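## Task

Take tube B (green cap) from rack RK position C2 and seat it fully down in bore C6 of mixer MX. Press the mixer's START key and keep the tube in that bore until the green top lamp goes dark. Do not grip or disturb other people's tubes; they must remain seated in their bores and wells. All stations must remain upright and level on the bench mat. Results held in place only by the robot do not count. Finish with the gripper open and the arm moved clear.

## Robot and tools

Robot: one arm with six revolute joints and a two-finger gripper. Its base sits above the scene origin and may be slightly tilted relative to the table.

Scene frame: origin on the table top directly beneath the arm's base, +z up, +y to the left when facing along +x. Units are metres. Bench layout: rack RK is closest to the base; behind it, left to right, stand the spectrophotometer SP, magnet block MG, dry block DB, balance BAL and mixer MX. None of them is fastened, so they can be shoved or tipped. On any station, row A is the row nearest its front and column 1 is leftmost when viewed from the front. START sits on the mixer's sloping front face. Touching or bumping the mixer's shaking block halts a run and lights the red lamp on top; then press START again. Pressing START mid-run has no effect. Tubes placed must be pushed fully to the bottom of their bore.

Tool execute_actions, argument actions: a list holding at most one item, or empty.
- Empty list: no command, just returns the current state.
- Motion item: {"rows": [...], "steps": n}, n from 1 to 15 (default 15), each step 1/30 s. Each row is applied for one step; if there are fewer rows than steps the last row repeats. A row is one flat list of 7 numbers for the single arm: absolute joint targets in radians for waist, shoulder, elbow, wrist pitch, wrist yaw, wrist roll (same order as the Joint positions line), then the gripper opening. These are targets to go to, not offsets. Stated joint ranges: waist -2.880 to 2.880, shoulder 0.000 to 3.142, elbow 0.000 to 3.019, wrist pitch -1.693 to 1.571, wrist yaw -1.571 to 1.571, wrist roll -2.094 to 2.094. The true limits may differ by up to 0.019 rad either way. A call is rejected (nothing is sent) if a target exceeds a stated end by more than 0.019 rad and is also beyond that joint's last reported angle. A target past the real end is clipped to it, and the result may print "joint sent to its limit" (possibly about an earlier move still running); absence of that line does not prove there is more room.
- Opening: unitless, -1 fully closed to +1 fully open (0.094 m pad gap when open).
- Wait item: {"steps": n} with no rows, n up to 300, counted from the previous result; thinking time counts toward it.
- Optional pictures: true/false toggles camera images in the result (on by default).

Motion limits: per step, each joint's sent target is held within a lead of its measured angle (waist 0.264, shoulder 0.32, elbow 0.276, wrist pitch 0.33, wrist yaw 0.186, wrist roll 0.522 rad), and all targets are pulled back if they would place the gripper more than 70 mm from where it is. Far targets therefore take several calls. Moves of only a few mm may produce no motion. Between calls the arm continues toward the last row sent until it nearly stops, is blocked, or a step is HELD; pressing further needs a new action. Fingers that are still moving keep moving.

Gripping: grip_measured reports finger opening on the same -1..1 scale (Joint positions gives metres). Readings can carry a constant error of about 1 mm. Away from the extremes, the fingers go where grip_measured would equal your command. To hold something, command below grip_measured: roughly 0.03 lower for a firm hold, less for a gentler one. Pad force tops out near 50 to 62 N (lower on some grippers, lower on parts thinner than about 2 mm), with a brief spike on first contact.

Result lines: Joint positions (rad, plus pad gap in m) and Joint velocities (rad/s, m/s); joint torques as raw drive output in the same order, with offset, scale and noise, nonzero even in free air. "joint command not followed" means the clearance controller altered or blocked targets (mounting blocks and posts count as arm). HELD marks steps where your row was partly or wholly not sent. MOTOR HOT appears from 85 °C; at 100 °C an OVER-TEMPERATURE FAULT drops the arm and gripper until they cool, so avoid holding loads for long, including while thinking.

Tool zoom_image: camera ("cam_high", "cam_low" or "cam_wrist") and region [x0, y0, x1, y1] in that camera's pixels, origin top-left, at most 504 by 504. Returns an enlarged crop of its latest image. All three images are 504x504; cam_wrist is a fisheye on the hand with no given pose. Fixed-camera calibrations are approximate (a few degrees and mm).

Tool finished_scene: scene (1 or 2). Replying without a tool call ends everything.

Typical order: look, move above the tube, open, descend, close, lift, carry over the target bore, lower and push fully down, release, press START, wait for the green lamp to go out, move clear, then finish. Avoid dropping tubes, slamming into things, pushing hard, knocking stations over or anything off the table (that ends the scene). Loose objects may occasionally be nudged by outside pushes.

Each tool is called after "Call:" as a command line: name --argument value for each argument, lists and objects as JSON in quotes; but a table of rows of numbers goes row by row, as --pt "numbers of a row", without its own name.

## Session

Call:
execute_actions --actions '[]'

Call:
zoom_image --camera "cam_high" --region '[120,100,320,340]'

Scene clock: 0.00 s of 9600.00 s.
grip_measured=+1.000
Joint positions: [ 0.998  2.258  1.847 -1.05   0.252  2.02   0.094]
Joint velocities: [-0.015  0.005 -0.007 -0.007  0.051 -0.037  0.   ]
Joint torques (N m, as the arm reports them, + toward a larger angle): no reading

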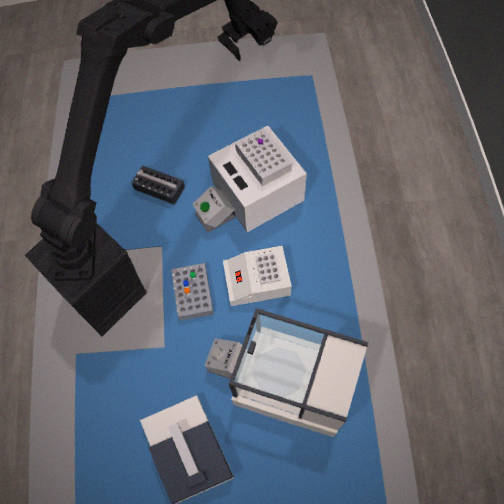

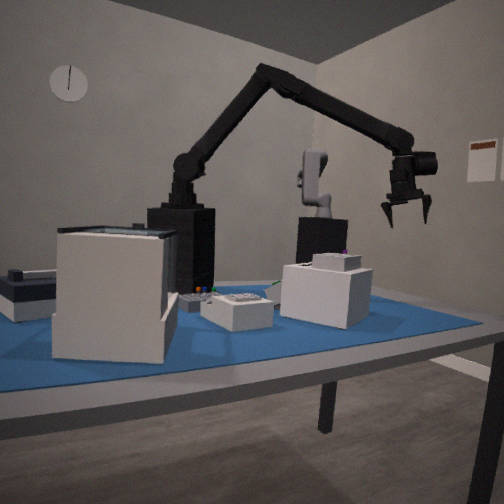

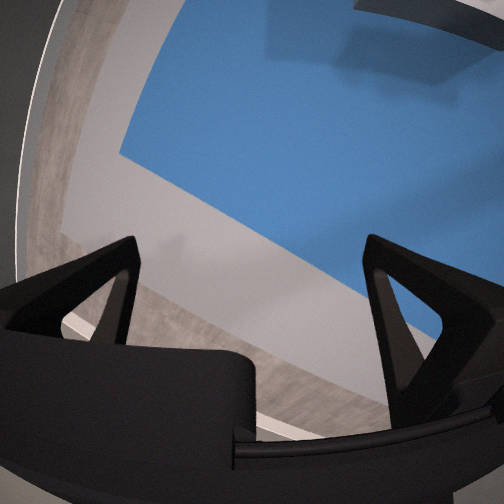

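Region (120, 100, 320, 340) of cam_high's 504x504 image, scaled by 2.100, with more detail than that image has.

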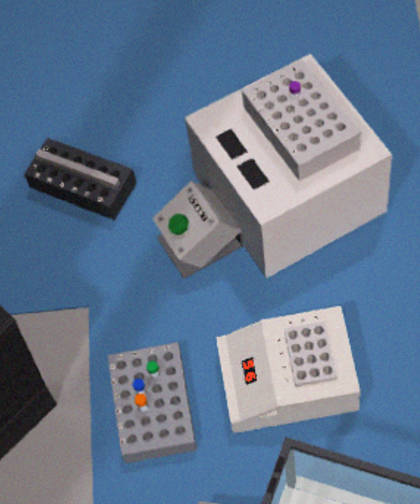

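Call:
execute_actions --actions '[{"rows":[[0.99,2.24,1.83,-1.05,0.24,1.98,0.9],[0.98,2.21,1.81,-1.05,0.23,1.93,0.8],[0.96,2.17,1.78,-1.05,0.22,1.88,0.7],[0.94,2.13,1.75,-1.05,0.21,1.83,0.6],[0.92,2.09,1.72,-1.05,0.2,1.78,0.5],[0.9,2.05,1.69,-1.05,0.19,1.73,0.4],[0.88,2.01,1.66,-1.05,0.18,1.68,0.3],[0.86,1.97,1.63,-1.05,0.17,1.63,0.2],[0.84,1.93,1.6,-1.05,0.16,1.58,0.1],[0.82,1.89,1.56,-1.05,0.15,1.53,0],[0.8,1.85,1.52,-1.05,0.14,1.48,-0.1],[0.78,1.81,1.48,-1.05,0.13,1.43,-0.2],[0.76,1.77,1.44,-1.05,0.12,1.38,-0.3],[0.74,1.73,1.4,-1.05,0.11,1.33,-0.4],[0.72,1.69,1.36,-1.05,0.1,1.28,-0.42]]}]' --pictures false

Call:
execute_actions --actions '[{"rows":[[0.7,1.66,1.32,-1.03,0.09,1.23,-0.42],[0.68,1.63,1.28,-1.01,0.08,1.18,-0.42],[0.66,1.605,1.24,-0.99,0.07,1.13,-0.42],[0.64,1.58,1.2,-0.97,0.06,1.08,-0.42],[0.62,1.56,1.16,-0.95,0.05,1.03,-0.42],[0.6,1.545,1.12,-0.93,0.04,0.98,-0.42],[0.58,1.53,1.08,-0.91,0.03,0.93,-0.42],[0.56,1.52,1.04,-0.89,0.02,0.88,-0.42],[0.54,1.51,1.0,-0.87,0.01,0.83,-0.42],[0.52,1.5,0.96,-0.85,0,0.78,-0.42],[0.5,1.5,0.92,-0.83,0,0.73,-0.42],[0.48,1.5,0.88,-0.81,0,0.68,-0.42],[0.46,1.5,0.84,-0.79,0,0.63,-0.42],[0.44,1.5,0.8,-0.77,0,0.58,-0.42],[0.42,1.5,0.76,-0.75,0,0.53,-0.42]]}]' --pictures false

Call:
execute_actions --actions '[{"rows":[[0.39,1.51,0.725,-0.71,0,0.48,-0.42],[0.36,1.52,0.69,-0.67,0,0.43,-0.42],[0.33,1.53,0.655,-0.63,0,0.38,-0.42],[0.3,1.54,0.62,-0.59,0,0.33,-0.42],[0.27,1.55,0.585,-0.55,0,0.28,-0.42],[0.24,1.56,0.55,-0.51,0,0.23,-0.42],[0.21,1.575,0.515,-0.47,0,0.18,-0.42],[0.18,1.59,0.48,-0.43,0,0.13,-0.42],[0.16,1.605,0.45,-0.39,0,0.09,-0.42],[0.14,1.62,0.425,-0.355,0,0.05,-0.42],[0.13,1.635,0.4,-0.32,0,0.02,-0.42],[0.12,1.65,0.385,-0.285,0,0,-0.42]]}]' --pictures false

Call:
execute_actions --actions '[{"steps":10}]'

Scene clock: 11.93 s of 9600.00 s.
grip_measured=-0.401
Joint positions: [ 0.832  1.901  1.491 -1.05   0.124  1.617  0.028]
Joint velocities: [-0.65  -1.275 -0.989 -0.022 -0.212 -1.179 -0.035]
Joint torques (N m, as the arm reports them, + toward a larger angle): [ -0.99 -23.09   8.48   0.28   0.02  -0.04]
Steps of this call (steps 1 to 343: nothing new was sent; steps 344 to 358: all 15 steps of this action). Readings (joint positions):
344: [0.998 2.258 1.845 -1.050 0.247 2.015]
345: [0.997 2.254 1.837 -1.050 0.239 2.001]
347: [0.993 2.230 1.793 -1.050 0.218 1.953]
351: [0.959 2.141 1.684 -1.050 0.185 1.848]
358: the state above

Scene clock: 12.43 s of 9600.00 s.
grip_measured=-0.418
Joint positions: [ 0.463  1.481  0.832 -0.8    0.003  0.757  0.027]
Joint velocities: [-0.425  0.22  -1.243  0.549  0.007 -1.443  0.   ]
Joint torques (N m, as the arm reports them, + toward a larger angle): [ -1.64 -11.98   7.75   0.36  -0.1   -0.07]
Steps of this call (steps 1 to 15: all 15 steps of this action). Readings (joint positions):
1: [0.808 1.856 1.454 -1.049 0.113 1.574]
2: [0.783 1.808 1.413 -1.045 0.102 1.525]
4: [0.725 1.704 1.318 -1.021 0.076 1.407]
8: [0.592 1.515 1.118 -0.947 0.033 1.143]
15: the state above

Scene clock: 12.93 s of 9600.00 s.
grip_measured=-0.418
Joint positions: [ 0.125  1.653  0.374 -0.325  0.001  0.093  0.027]
Joint velocities: [ 0.005  0.181 -0.178  0.149 -0.022 -0.637 -0.   ]
Joint torques (N m, as the arm reports them, + toward a larger angle): [ -1.31 -11.31   4.5    1.    -0.05  -0.07]
Steps of this call (steps 1 to 15: all 15 steps of this action). Readings (joint positions):
1: [0.446 1.489 0.788 -0.778 0.002 0.704]
2: [0.425 1.499 0.745 -0.750 0.001 0.653]
4: [0.371 1.522 0.667 -0.682 0.001 0.550]
8: [0.239 1.565 0.534 -0.522 0.001 0.349]
15: the state above

Scene clock: 13.27 s of 9600.00 s.
grip_measured=-0.418
Joint positions: [ 0.125  1.658  0.372 -0.302  0.001  0.019  0.027]
Joint velocities: [-0.015 -0.005 -0.002 -0.012  0.11  -0.022 -0.   ]
Joint torques (N m, as the arm reports them, + toward a larger angle): [ -1.16 -10.32   3.6    0.58  -0.1   -0.09]
Steps of this call (steps 1 to 10: the robot went on to your last target). Readings (joint positions):
1: [0.125 1.657 0.371 -0.321 0.001 0.076]
2: [0.125 1.658 0.370 -0.318 0.001 0.063]
4: [0.125 1.658 0.372 -0.307 0.001 0.044]
8: [0.125 1.658 0.372 -0.302 0.001 0.024]
10: the state above

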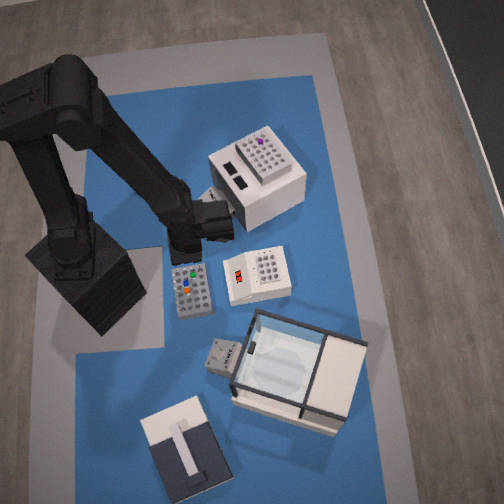

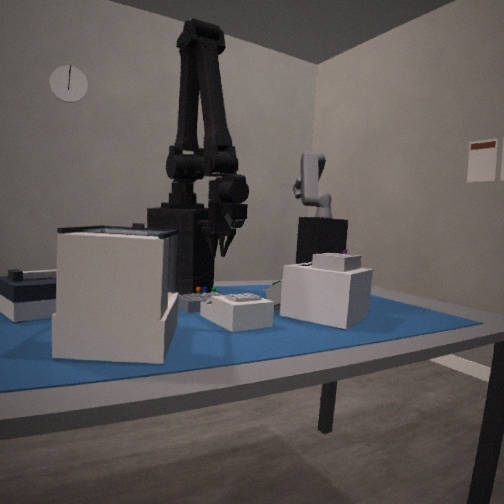

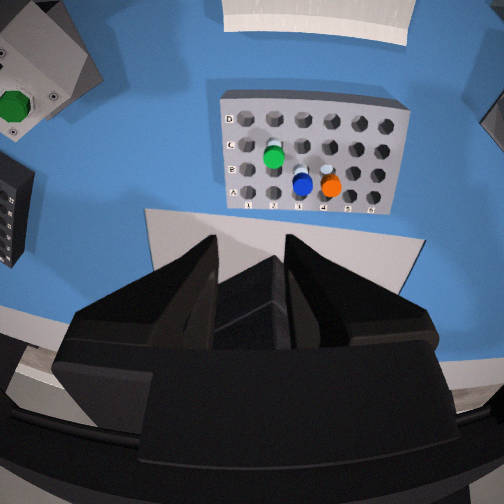

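Call:
execute_actions --actions '[{"rows":[[0.115,1.68,0.39,-0.26,0,0,-0.42],[0.105,1.71,0.398,-0.237,0,0,-0.42],[0.095,1.74,0.406,-0.214,0,0,-0.42],[0.085,1.77,0.414,-0.191,0,0,-0.42],[0.075,1.8,0.422,-0.168,0,0,-0.42],[0.065,1.83,0.43,-0.145,0,0,-0.42],[0.055,1.855,0.435,-0.12,0,0,-0.42],[0.055,1.88,0.44,-0.095,0,0,-0.42],[0.055,1.9,0.441,-0.072,0,0,-0.42],[0.055,1.92,0.442,-0.052,0,0,-0.42]]}]' --pictures false

Call:
execute_actions --actions '[{"steps":8}]'

Scene clock: 18.53 s of 9600.00 s.
grip_measured=-0.418
Joint positions: [ 0.065  1.928  0.44  -0.074  0.001  0.01   0.027]
Joint velocities: [-0.005 -0.005 -0.002  0.027  0.081 -0.081 -0.001]
Joint torques (N m, as the arm reports them, + toward a larger angle): [ -1.39 -12.58   1.06   0.76  -0.12  -0.08]
Steps of this call (steps 1 to 30: the robot went on to your last target; steps 31 to 143: nothing new was sent; steps 144 to 158: all 15 steps of this action). Readings (joint positions):
144: [0.125 1.659 0.372 -0.297 0.001 0.010]
145: [0.124 1.665 0.373 -0.285 0.001 0.010]
147: [0.118 1.700 0.381 -0.248 0.001 0.010]
151: [0.081 1.827 0.419 -0.157 0.001 0.010]
158: the state above

Scene clock: 18.80 s of 9600.00 s.
grip_measured=-0.418
Joint positions: [ 0.065  1.928  0.44  -0.07   0.001  0.01   0.027]
Joint velocities: [ 0.005 -0.015 -0.002 -0.002 -0.022 -0.051  0.   ]
Joint torques (N m, as the arm reports them, + toward a larger angle): [ -1.64 -12.58   1.08   0.74  -0.11  -0.07]
Steps of this call (steps 1 to 8: the robot went on to your last target). Readings (joint positions):
1: [0.065 1.928 0.440 -0.072 0.001 0.010]
2: [0.065 1.928 0.440 -0.070 0.001 0.010]
4: [0.065 1.928 0.440 -0.070 0.001 0.010]
8: the state above

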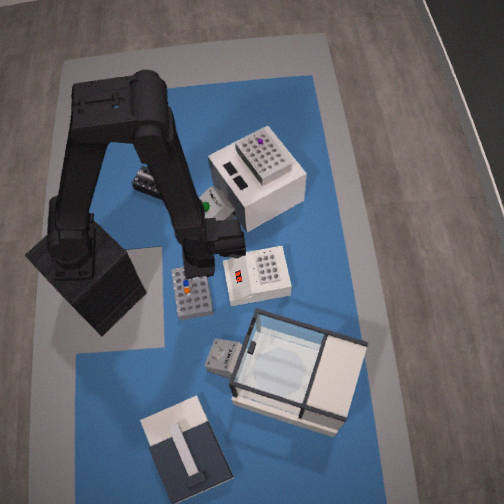

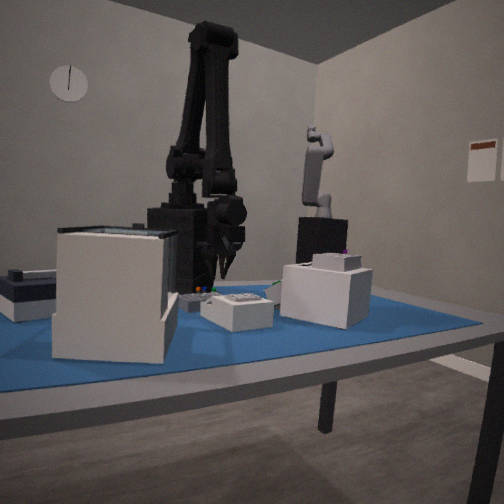

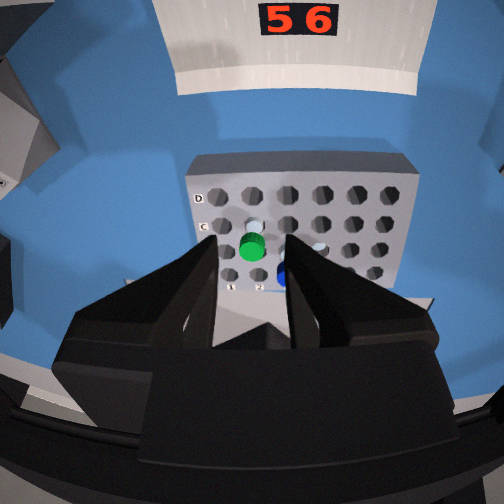

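Call:
execute_actions --actions '[{"rows":[[0.055,1.92,0.434,-0.044,0,0,-0.45],[0.055,1.92,0.426,-0.036,0,0,-0.45],[0.055,1.925,0.418,-0.024,0,0,-0.45],[0.055,1.933,0.411,-0.011,0,0,-0.45],[0.055,1.941,0.405,0.002,0,0,-0.45],[0.055,1.95,0.405,0.012,0,0,-0.45],[0.055,1.96,0.405,0.02,0,0,-0.45]]}]'

Scene clock: 21.97 s of 9600.00 s.
grip_measured=-0.448
Joint positions: [0.065 1.956 0.408 0.002 0.001 0.01  0.026]
Joint velocities: [-0.005 -0.015 -0.012  0.042 -0.095 -0.022  0.   ]
Joint torques (N m, as the arm reports them, + toward a larger angle): [ -1.82 -11.02   0.07   0.64  -0.12  -0.09]
Steps of this call (steps 1 to 15: the robot went on to your last target; steps 16 to 80: nothing new was sent; steps 81 to 95: all 15 steps of this action). Readings (joint positions):
81: [0.065 1.928 0.440 -0.068 0.001 0.010]
82: [0.065 1.928 0.439 -0.063 0.001 0.010]
84: [0.065 1.928 0.431 -0.045 0.001 0.010]
88: [0.065 1.939 0.411 -0.008 0.001 0.010]
95: the state above

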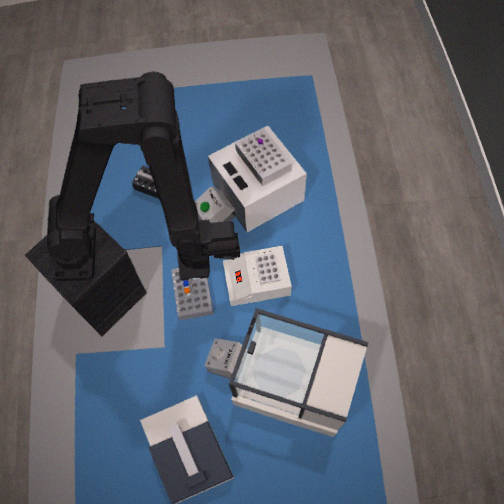

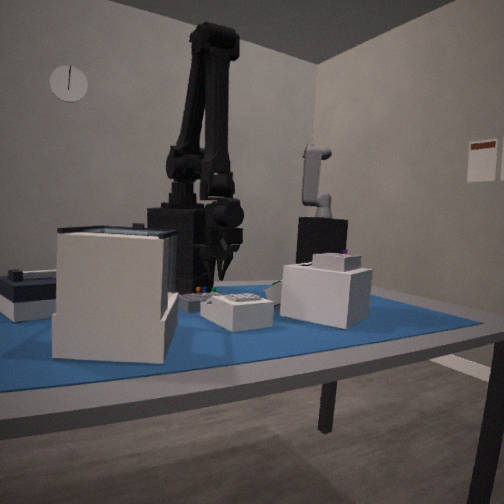

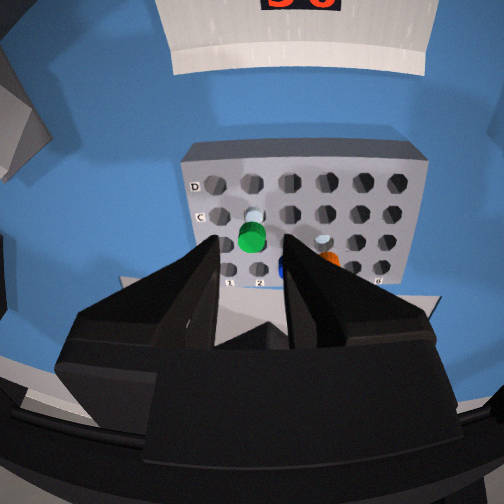

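Call:
execute_actions --actions '[{"rows":[[0.055,1.967,0.405,0.022,0,0,-0.45],[0.055,1.974,0.405,0.025,0,0,-0.45],[0.055,1.981,0.405,0.028,0,0,-0.45],[0.055,1.988,0.405,0.031,0,0,-0.45],[0.055,1.995,0.405,0.034,0,0,-0.45],[0.055,2.002,0.405,0.037,0,0,-0.45],[0.055,2.01,0.405,0.04,0,0,-0.45]]}]'

Scene clock: 25.17 s of 9600.00 s.
grip_measured=-0.448
Joint positions: [0.065 2.007 0.408 0.023 0.001 0.01  0.026]
Joint velocities: [-0.015 -0.005 -0.002  0.012 -0.051 -0.007 -0.   ]
Joint torques (N m, as the arm reports them, + toward a larger angle): [ -1.71 -11.09  -0.31   0.73  -0.09  -0.08]
Steps of this call (steps 1 to 15: the robot went on to your last target; steps 16 to 81: nothing new was sent; steps 82 to 96: all 15 steps of this action). Readings (joint positions):
82: [0.065 1.956 0.408 0.003 0.001 0.010]
83: [0.065 1.957 0.408 0.004 0.001 0.010]
85: [0.065 1.964 0.408 0.010 0.001 0.010]
89: [0.065 1.993 0.408 0.021 0.001 0.010]
96: the state above

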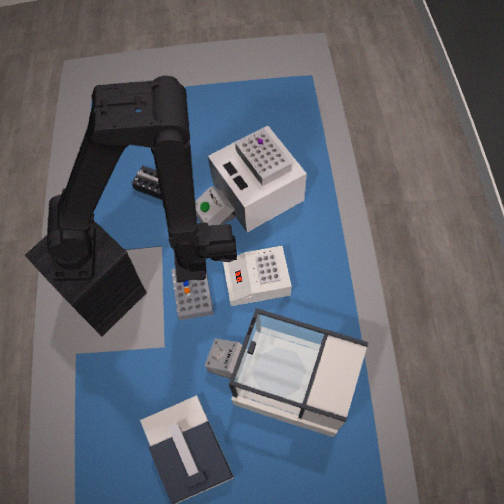

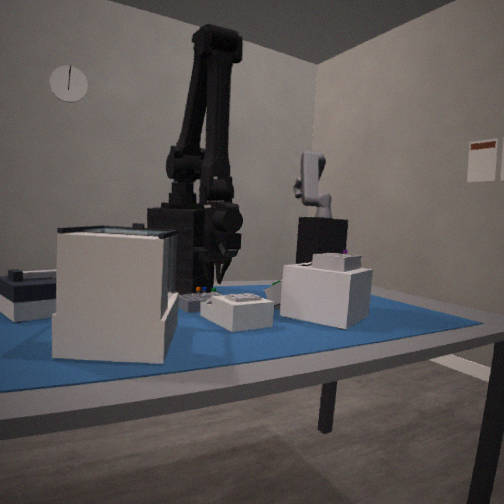

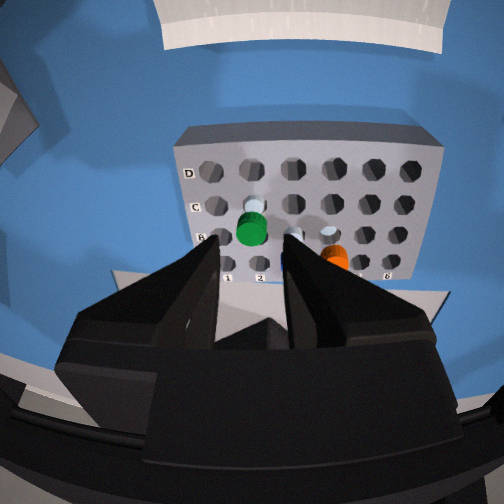

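Call:
execute_actions --actions '[{"rows":[[0.055,2.017,0.408,0.05,0,0,-0.5],[0.055,2.024,0.41,0.06,0,0,-0.55],[0.055,2.031,0.412,0.07,0,0,-0.55],[0.055,2.038,0.414,0.08,0,0,-0.55],[0.055,2.045,0.416,0.088,0,0,-0.55],[0.055,2.052,0.418,0.096,0,0,-0.55],[0.055,2.06,0.42,0.104,0,0,-0.55]]}]'

Call:
zoom_image --camera "cam_low" --region '[170,250,260,320]'

Scene clock: 27.93 s of 9600.00 s.
grip_measured=-0.548
Joint positions: [0.065 2.055 0.416 0.086 0.001 0.01  0.021]
Joint velocities: [ 0.005 -0.015 -0.012  0.012 -0.037 -0.007 -0.   ]
Joint torques (N m, as the arm reports them, + toward a larger angle): [ -1.79 -11.32  -0.12   0.65  -0.11  -0.09]
Steps of this call (steps 1 to 15: the robot went on to your last target; steps 16 to 68: nothing new was sent; steps 69 to 83: all 15 steps of this action). Readings (joint positions):
69: [0.065 2.007 0.408 0.025 0.001 0.010]
70: [0.065 2.008 0.408 0.030 0.001 0.010]
72: [0.065 2.015 0.408 0.046 0.001 0.010]
76: [0.065 2.043 0.414 0.078 0.001 0.010]
83: the state above

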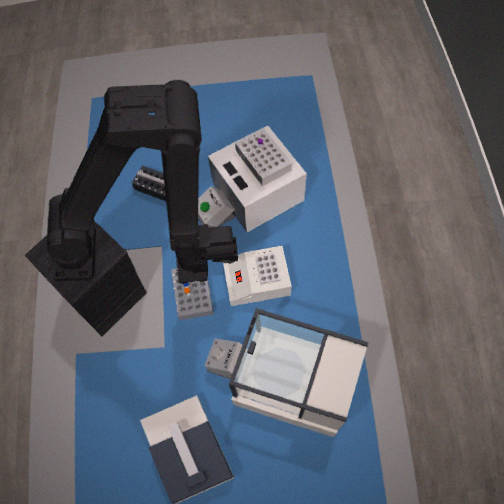

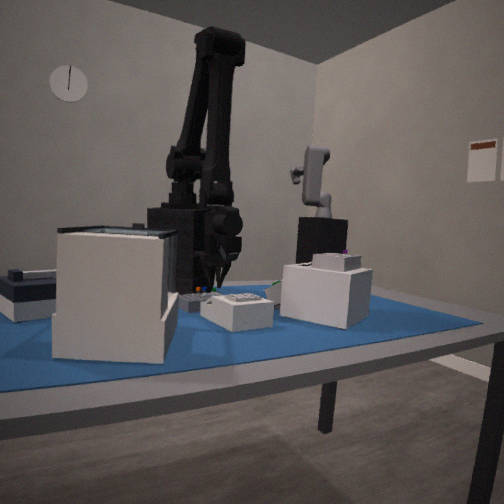

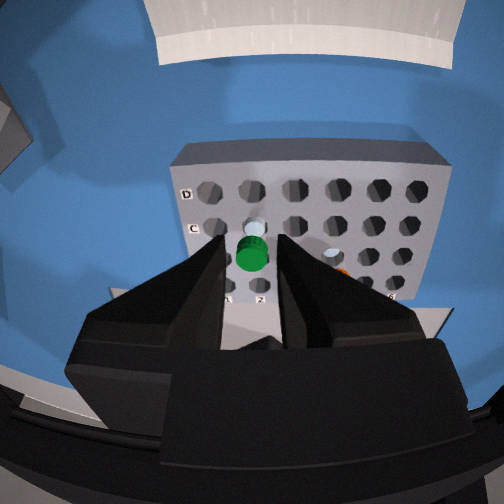

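Region (170, 250, 260, 320) of cam_low's 504x504 image, scaled by 5.600, with more detail than that image has.

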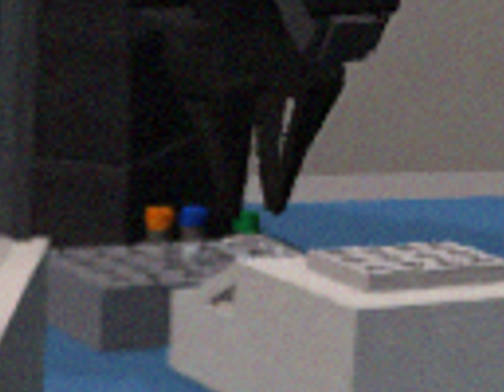

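Call:
execute_actions --actions '[{"rows":[[0.055,2.067,0.42,0.105,0,0,-0.55],[0.055,2.074,0.42,0.108,0,0,-0.55],[0.055,2.081,0.42,0.112,0,0,-0.55],[0.055,2.088,0.42,0.116,0,0,-0.55],[0.055,2.095,0.42,0.121,0,0,-0.55],[0.055,2.102,0.42,0.126,0,0,-0.55],[0.055,2.106,0.42,0.13,0,0,-0.55]]}]'

Call:
zoom_image --camera "cam_low" --region '[170,250,260,320]'

Scene clock: 30.87 s of 9600.00 s.
grip_measured=-0.548
Joint positions: [0.065 2.102 0.416 0.113 0.001 0.01  0.021]
Joint velocities: [ 0.005  0.005 -0.012  0.017  0.007  0.037  0.001]
Joint torques (N m, as the arm reports them, + toward a larger angle): [ -1.59 -11.4   -0.48   0.65  -0.1   -0.09]
Steps of this call (steps 1 to 15: the robot went on to your last target; steps 16 to 73: nothing new was sent; steps 74 to 88: all 15 steps of this action). Readings (joint positions):
74: [0.065 2.055 0.416 0.086 0.001 0.010]
75: [0.065 2.057 0.416 0.088 0.001 0.010]
77: [0.065 2.064 0.416 0.094 0.001 0.010]
81: [0.065 2.091 0.416 0.109 0.001 0.010]
88: the state above

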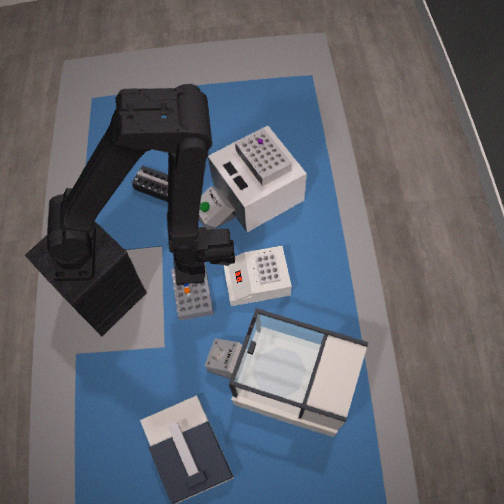

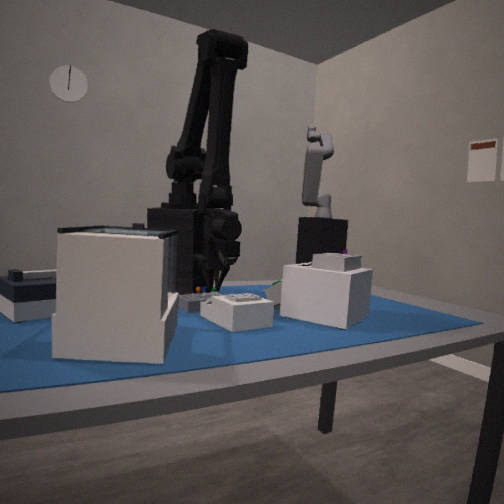

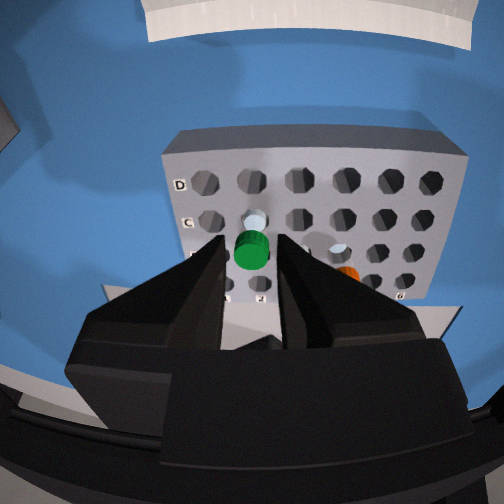

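Region (170, 250, 260, 320) of cam_low's 504x504 image, scaled by 5.600, with more detail than that image has.

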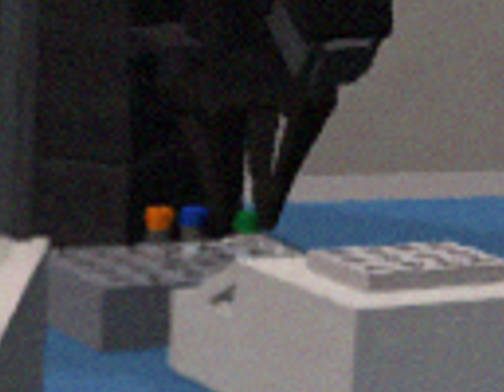

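Call:
execute_actions --actions '[{"rows":[[0.055,2.108,0.42,0.13,0,0,-0.62],[0.055,2.11,0.42,0.13,0,0,-0.68],[0.055,2.11,0.42,0.13,0,0,-0.73],[0.055,2.11,0.42,0.13,0,0,-0.76],[0.055,2.11,0.42,0.13,0,0,-0.79]],"steps":12}]' --pictures false

Call:
execute_actions --actions '[{"rows":[[0.055,2.095,0.415,0.105,0,0,-0.79],[0.055,2.08,0.412,0.085,0,0,-0.79],[0.055,2.065,0.41,0.068,0,0,-0.79],[0.055,2.05,0.408,0.053,0,0,-0.79],[0.055,2.035,0.407,0.039,0,0,-0.79],[0.055,2.02,0.406,0.025,0,0,-0.79],[0.055,2.005,0.405,0.011,0,0,-0.79],[0.055,1.99,0.404,-0.003,0,0,-0.79],[0.055,1.975,0.403,-0.017,0,0,-0.79],[0.055,1.96,0.402,-0.031,0,0,-0.79],[0.055,1.945,0.401,-0.045,0,0,-0.79],[0.055,1.93,0.4,-0.059,0,0,-0.79]]}]'

Scene clock: 35.33 s of 9600.00 s.
grip_measured=-0.772
Joint positions: [0.065 2.102 0.416 0.113 0.001 0.01  0.011]
Joint velocities: [-0.015  0.015  0.007 -0.007 -0.022  0.007  0.   ]
Joint torques (N m, as the arm reports them, + toward a larger angle): [ -1.58 -11.06  -0.55   0.62  -0.11  -0.09]
Steps of this call (steps 1 to 15: the robot went on to your last target; steps 16 to 122: nothing new was sent; steps 123 to 134: all 12 steps of this action). Readings (joint positions):
123: [0.065 2.102 0.416 0.113 0.001 0.010]
124: [0.065 2.102 0.416 0.113 0.001 0.010]
126: [0.065 2.102 0.416 0.113 0.001 0.010]
130: [0.065 2.102 0.416 0.113 0.001 0.010]
134: the state above

Scene clock: 35.83 s of 9600.00 s.
grip_measured=-0.772
Joint positions: [ 0.065  1.937  0.406 -0.038  0.001  0.01   0.011]
Joint velocities: [-0.005 -0.151  0.007 -0.056  0.037  0.037 -0.   ]
Joint torques (N m, as the arm reports them, + toward a larger angle): [ -1.79 -11.18  -0.1   -0.5   -0.1   -0.08]
Steps of this call (steps 1 to 15: all 15 steps of this action). Readings (joint positions):
1: [0.065 2.102 0.416 0.113 0.001 0.010]
2: [0.065 2.102 0.416 0.110 0.001 0.010]
4: [0.065 2.093 0.416 0.092 0.001 0.010]
8: [0.065 2.038 0.415 0.036 0.001 0.010]
15: the state above

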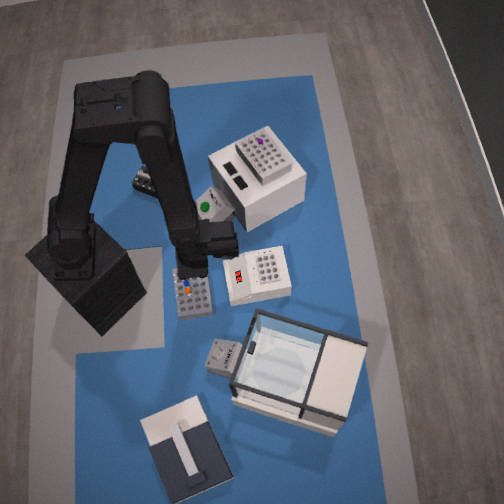

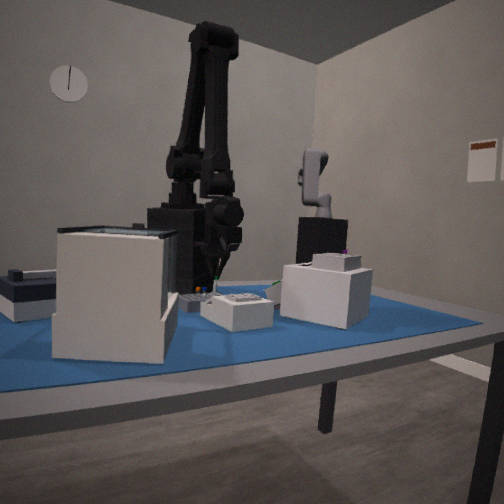

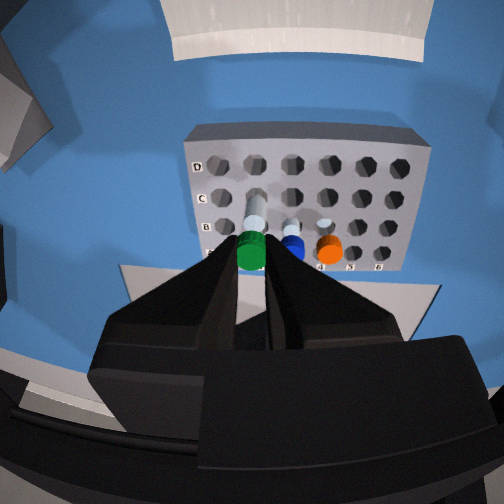

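Call:
execute_actions --actions '[{"rows":[[0.055,1.91,0.4,-0.078,0,0,-0.79],[0.055,1.885,0.4,-0.102,0,0,-0.79],[0.055,1.855,0.4,-0.132,0,0,-0.79],[0.055,1.82,0.405,-0.172,0,0,-0.79],[0.065,1.785,0.41,-0.212,0,0,-0.79],[0.075,1.75,0.42,-0.257,0,0,-0.79],[0.085,1.715,0.43,-0.3,0,0,-0.79],[0.1,1.68,0.44,-0.345,0,0,-0.79],[0.115,1.645,0.45,-0.39,0,0,-0.79],[0.13,1.61,0.46,-0.435,0,0,-0.79],[0.145,1.575,0.47,-0.48,0,0,-0.79],[0.16,1.54,0.485,-0.53,0,0,-0.79],[0.175,1.51,0.5,-0.575,0,0,-0.79],[0.19,1.48,0.52,-0.625,0,0,-0.79],[0.205,1.455,0.54,-0.67,0,0,-0.79]]}]' --pictures false

Call:
execute_actions --actions '[{"rows":[[0.22,1.435,0.565,-0.715,0,0,-0.79],[0.235,1.42,0.595,-0.76,0,0,-0.79],[0.25,1.41,0.625,-0.8,0,0,-0.79],[0.265,1.4,0.655,-0.84,0,0,-0.79],[0.28,1.4,0.685,-0.87,0,0,-0.79],[0.295,1.4,0.715,-0.9,0,0,-0.79],[0.31,1.4,0.745,-0.93,0,0,-0.79],[0.325,1.4,0.775,-0.96,0,0,-0.79],[0.34,1.4,0.805,-0.99,0,0,-0.79],[0.355,1.4,0.835,-1.02,0,0,-0.79],[0.37,1.4,0.865,-1.045,0,0,-0.79],[0.385,1.41,0.895,-1.06,0,0,-0.79],[0.4,1.425,0.925,-1.065,0,0,-0.79],[0.415,1.445,0.955,-1.065,0,0,-0.79],[0.425,1.47,0.985,-1.065,0,0,-0.79]]}]' --pictures false

Call:
execute_actions --actions '[{"rows":[[0.435,1.495,1.015,-1.062,0,0,-0.79],[0.445,1.52,1.04,-1.058,0,0,-0.79],[0.45,1.545,1.065,-1.054,0,0,-0.79],[0.455,1.57,1.09,-1.05,0,0,-0.79],[0.46,1.595,1.115,-1.046,0,0,-0.79],[0.462,1.62,1.14,-1.042,0,0,-0.79],[0.462,1.645,1.165,-1.038,0,0,-0.79],[0.462,1.67,1.19,-1.034,0,0,-0.79],[0.462,1.695,1.21,-1.03,0,0,-0.79],[0.462,1.72,1.23,-1.026,0,0,-0.79],[0.462,1.74,1.245,-1.022,0,0,-0.79],[0.462,1.755,1.258,-1.018,0,0,-0.79],[0.462,1.765,1.265,-1.015,0,0,-0.79]]}]' --pictures false

Call:
execute_actions --actions '[{"steps":12}]'

Scene clock: 45.50 s of 9600.00 s.
grip_measured=-0.772
Joint positions: [ 0.165  1.507  0.487 -0.567  0.001  0.01   0.011]
Joint velocities: [ 0.484 -0.864  0.437 -1.346 -0.037 -0.051 -0.   ]
Joint torques (N m, as the arm reports them, + toward a larger angle): [ 0.18 -9.22  6.91  0.04 -0.08 -0.12]
Steps of this call (steps 1 to 15: the robot went on to your last target; steps 16 to 275: nothing new was sent; steps 276 to 290: all 15 steps of this action). Readings (joint positions):
276: [0.065 1.933 0.405 -0.048 0.001 0.010]
277: [0.065 1.929 0.405 -0.059 0.001 0.010]
279: [0.065 1.901 0.405 -0.104 0.001 0.010]
283: [0.068 1.766 0.409 -0.254 0.001 0.010]
290: the state above

Scene clock: 46.00 s of 9600.00 s.
grip_measured=-0.772
Joint positions: [ 0.388  1.418  0.893 -1.042  0.001  0.01   0.011]
Joint velocities: [ 0.415  0.278  0.886 -0.178 -0.081 -0.022 -0.001]
Joint torques (N m, as the arm reports them, + toward a larger angle): [ 0.28 -8.47 11.06 -0.25 -0.11 -0.09]
Steps of this call (steps 1 to 15: all 15 steps of this action). Readings (joint positions):
1: [0.181 1.479 0.504 -0.614 0.001 0.010]
2: [0.197 1.455 0.524 -0.660 0.001 0.010]
4: [0.226 1.422 0.571 -0.748 0.001 0.010]
8: [0.284 1.405 0.688 -0.887 0.001 0.010]
15: the state above

Scene clock: 46.50 s of 9600.00 s.
grip_measured=-0.772
Joint positions: [ 0.453  1.77   1.218 -1.028  0.001  0.01   0.011]
Joint velocities: [-0.015  0.259  0.081  0.076 -0.066  0.066 -0.   ]
Joint torques (N m, as the arm reports them, + toward a larger angle): [  1.08 -20.11  11.48   0.3   -0.1   -0.08]
Steps of this call (steps 1 to 15: all 15 steps of this action). Readings (joint positions):
1: [0.401 1.432 0.924 -1.046 0.001 0.010]
2: [0.414 1.450 0.956 -1.047 0.001 0.010]
4: [0.434 1.499 1.017 -1.047 0.001 0.010]
8: [0.453 1.613 1.116 -1.047 0.001 0.010]
15: the state above

Scene clock: 46.90 s of 9600.00 s.
grip_measured=-0.772
Joint positions: [ 0.453  1.778  1.221 -1.026  0.001  0.01   0.011]
Joint velocities: [-0.005  0.005 -0.002  0.007 -0.051 -0.037 -0.   ]
Joint torques (N m, as the arm reports them, + toward a larger angle): [  0.91 -18.85  11.39   0.5   -0.1   -0.08]
Steps of this call (steps 1 to 12: the robot went on to your last target). Readings (joint positions):
1: [0.453 1.776 1.219 -1.026 0.001 0.010]
2: [0.453 1.779 1.219 -1.026 0.001 0.010]
4: [0.453 1.779 1.219 -1.026 0.001 0.010]
8: [0.453 1.778 1.221 -1.026 0.001 0.010]
12: the state above

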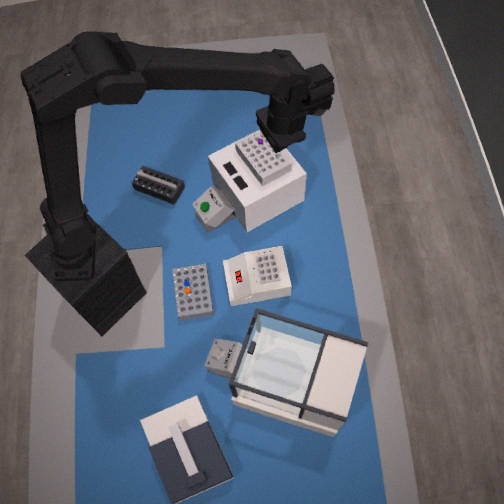

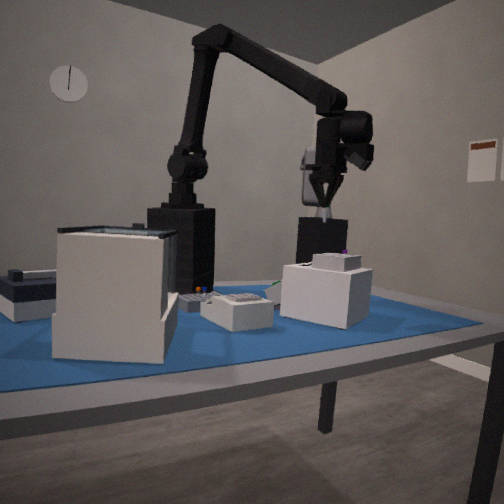

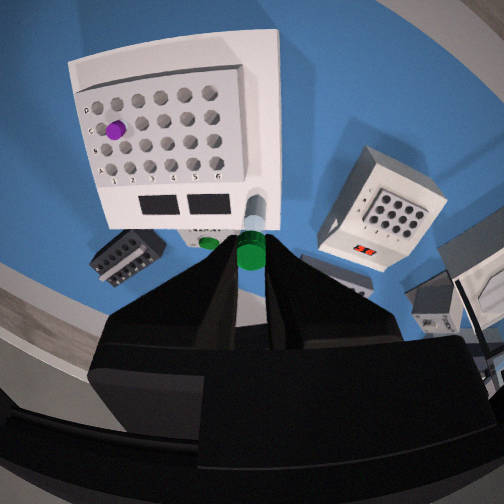

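Call:
execute_actions --actions '[{"rows":[[0.468,1.775,1.265,-1.0,0,0,-0.79],[0.475,1.787,1.265,-0.985,0,0,-0.79],[0.482,1.799,1.265,-0.97,0,0,-0.79],[0.489,1.811,1.265,-0.955,0,0,-0.79],[0.496,1.823,1.265,-0.94,0,0,-0.79],[0.503,1.835,1.265,-0.925,0,0,-0.79],[0.51,1.847,1.265,-0.91,0,0,-0.79],[0.517,1.859,1.265,-0.895,0,0,-0.79],[0.524,1.871,1.265,-0.88,0,0,-0.79],[0.53,1.883,1.265,-0.868,0,0,-0.79],[0.53,1.893,1.265,-0.858,0,0,-0.79]]}]' --pictures false

Call:
execute_actions --actions '[{"steps":8}]'

Scene clock: 52.53 s of 9600.00 s.
grip_measured=-0.772
Joint positions: [ 0.526  1.9    1.228 -0.878  0.001  0.01   0.011]
Joint velocities: [ 0.063  0.171  0.012  0.017  0.066 -0.007 -0.001]
Joint torques (N m, as the arm reports them, + toward a larger angle): [  0.13 -21.2   10.45   0.97  -0.1   -0.07]
Steps of this call (steps 1 to 15: the robot went on to your last target; steps 16 to 154: nothing new was sent; steps 155 to 169: all 15 steps of this action). Readings (joint positions):
155: [0.453 1.778 1.221 -1.024 0.001 0.010]
156: [0.454 1.778 1.221 -1.019 0.001 0.010]
158: [0.456 1.781 1.221 -0.998 0.001 0.010]
162: [0.478 1.813 1.226 -0.940 0.001 0.010]
169: the state above

Scene clock: 52.80 s of 9600.00 s.
grip_measured=-0.772
Joint positions: [ 0.527  1.905  1.228 -0.875  0.001  0.01   0.011]
Joint velocities: [ 0.015 -0.015  0.002 -0.037  0.022  0.037  0.   ]
Joint torques (N m, as the arm reports them, + toward a larger angle): [  0.28 -20.08  10.3    0.73  -0.12  -0.08]
Steps of this call (steps 1 to 8: the robot went on to your last target). Readings (joint positions):
1: [0.527 1.904 1.228 -0.878 0.001 0.010]
2: [0.527 1.905 1.228 -0.878 0.001 0.010]
4: [0.527 1.905 1.228 -0.877 0.001 0.010]
8: the state above

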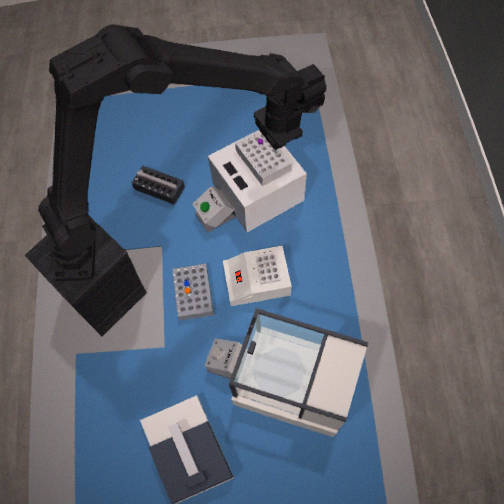

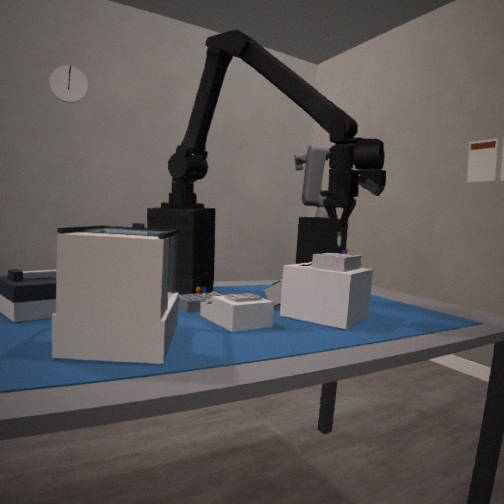

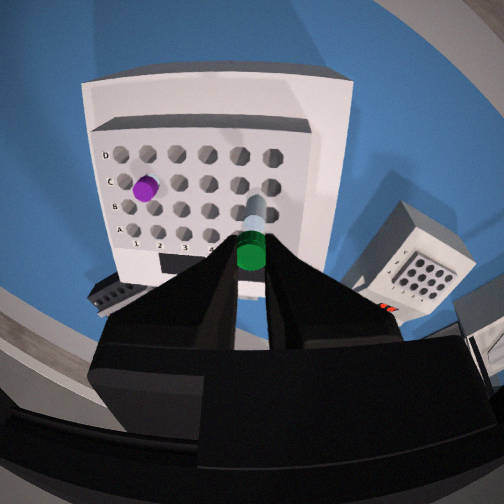

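Call:
execute_actions --actions '[{"rows":[[0.525,1.9,1.265,-0.856,0,0,-0.79],[0.52,1.905,1.265,-0.854,0,0,-0.79],[0.515,1.91,1.265,-0.852,0,0,-0.79],[0.51,1.915,1.265,-0.85,0,0,-0.79],[0.505,1.92,1.265,-0.848,0,0,-0.79],[0.503,1.925,1.265,-0.846,0,0,-0.79],[0.503,1.93,1.265,-0.845,0,0,-0.79]]}]' --pictures false

Call:
execute_actions --actions '[{"steps":8}]'

Call:
zoom_image --camera "cam_wrist" --region '[190,140,320,290]'

Scene clock: 56.83 s of 9600.00 s.
grip_measured=-0.772
Joint positions: [ 0.517  1.924  1.228 -0.863  0.001  0.01   0.011]
Joint velocities: [ 0.005 -0.015  0.002 -0.022 -0.051 -0.022 -0.   ]
Joint torques (N m, as the arm reports them, + toward a larger angle): [ -0.82 -18.58  10.2    0.78  -0.11  -0.08]
Steps of this call (steps 1 to 15: the robot went on to your last target; steps 16 to 106: nothing new was sent; steps 107 to 121: all 15 steps of this action). Readings (joint positions):
107: [0.527 1.905 1.228 -0.875 0.001 0.010]
108: [0.527 1.905 1.228 -0.875 0.001 0.010]
110: [0.527 1.905 1.228 -0.872 0.001 0.010]
114: [0.523 1.910 1.228 -0.864 0.001 0.010]
121: the state above

Scene clock: 57.10 s of 9600.00 s.
grip_measured=-0.772
Joint positions: [ 0.517  1.924  1.228 -0.863  0.001  0.01   0.011]
Joint velocities: [ 0.005  0.005 -0.002 -0.022 -0.022 -0.051  0.001]
Joint torques (N m, as the arm reports them, + toward a larger angle): [ -1.27 -18.37  10.01   0.8   -0.11  -0.08]
Steps of this call (steps 1 to 8: the robot went on to your last target). Readings (joint positions):
1: [0.517 1.924 1.228 -0.863 0.001 0.010]
2: [0.517 1.924 1.228 -0.863 0.001 0.010]
4: [0.517 1.924 1.228 -0.863 0.001 0.010]
8: the state above

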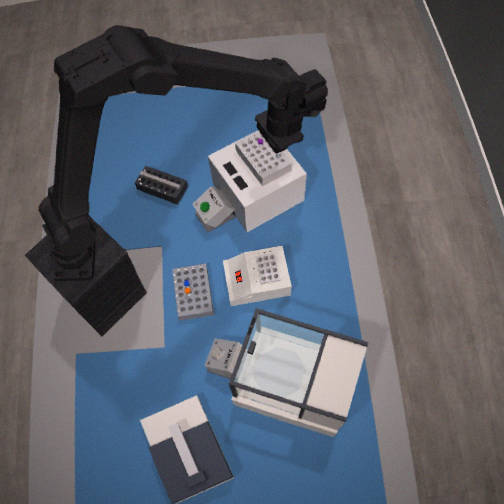

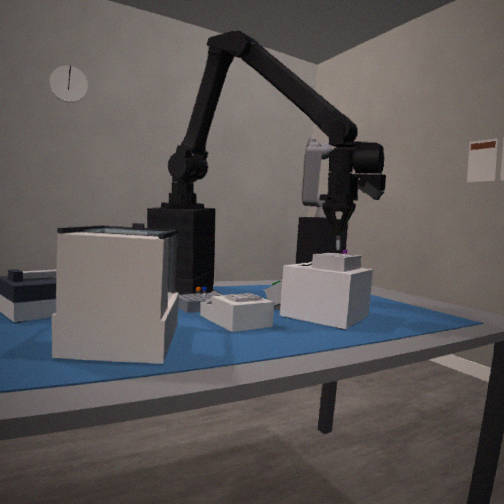

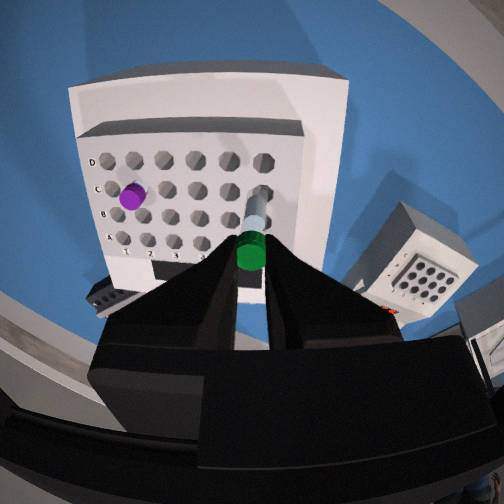

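Region (190, 140, 320, 290) of cam_wrist's 504x504 image, scaled by 3.360, with more detail than that image has; it fills the left 437 columns of this view, and the rest is white.

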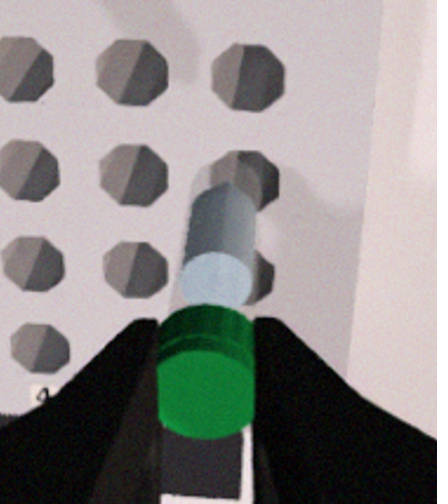

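Call:
execute_actions --actions '[{"rows":[[0.501,1.934,1.265,-0.844,0,0,-0.79],[0.499,1.938,1.265,-0.842,0,0,-0.79],[0.497,1.942,1.265,-0.84,0,0,-0.79],[0.497,1.946,1.265,-0.838,0,0,-0.79]]}]'

Call:
zoom_image --camera "cam_wrist" --region '[190,140,320,290]'

Call:
zoom_image --camera "cam_low" --region '[300,200,380,280]'

Scene clock: 60.80 s of 9600.00 s.
grip_measured=-0.772
Joint positions: [ 0.512  1.938  1.228 -0.856  0.001  0.01   0.011]
Joint velocities: [-0.015 -0.005  0.002 -0.002 -0.022 -0.066 -0.   ]
Joint torques (N m, as the arm reports them, + toward a larger angle): [ -1.1  -18.33   9.95   0.71  -0.11  -0.09]
Steps of this call (steps 1 to 15: the robot went on to your last target; steps 16 to 96: nothing new was sent; steps 97 to 111: all 15 steps of this action). Readings (joint positions):
97: [0.517 1.924 1.228 -0.863 0.001 0.010]
98: [0.517 1.924 1.228 -0.862 0.001 0.010]
100: [0.516 1.926 1.228 -0.859 0.001 0.010]
104: [0.513 1.934 1.228 -0.856 0.001 0.010]
111: the state above

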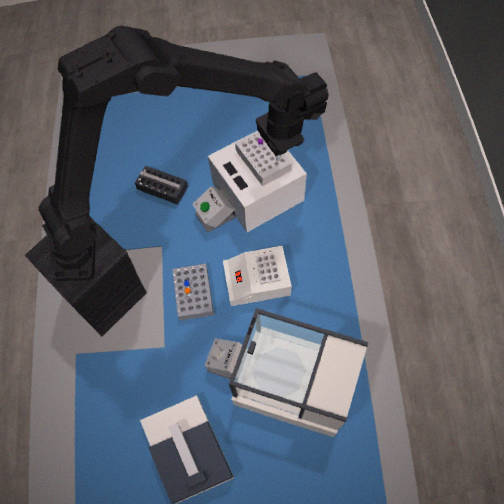

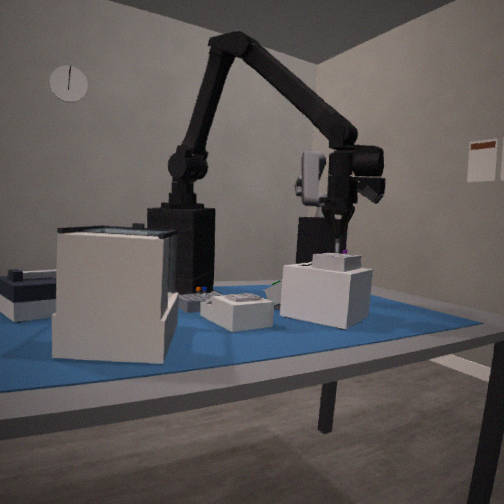

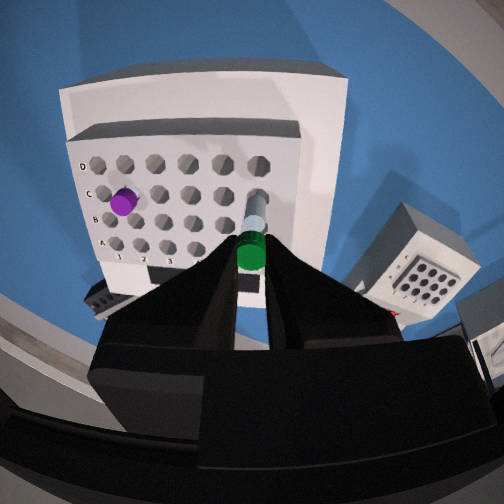

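Region (190, 140, 320, 290) of cam_wrist's 504x504 image, scaled by 3.360, with more detail than that image has; it fills the left 437 columns of this view, and the rest is white.

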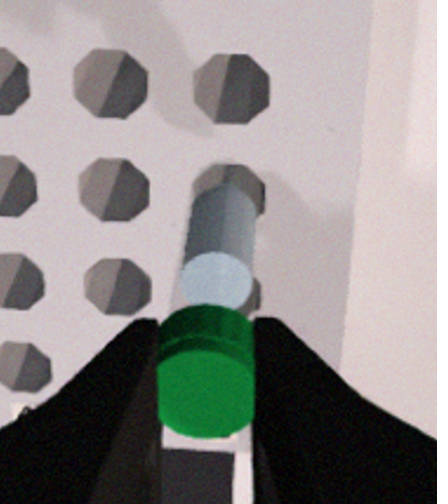

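Region (300, 200, 380, 280) of cam_low's 504x504 image, scaled by 6.300, with more detail than that image has.

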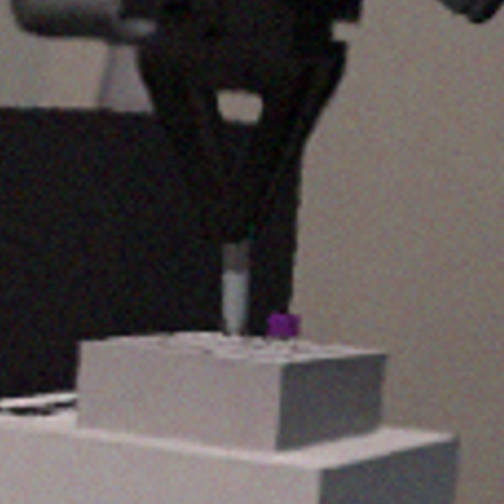

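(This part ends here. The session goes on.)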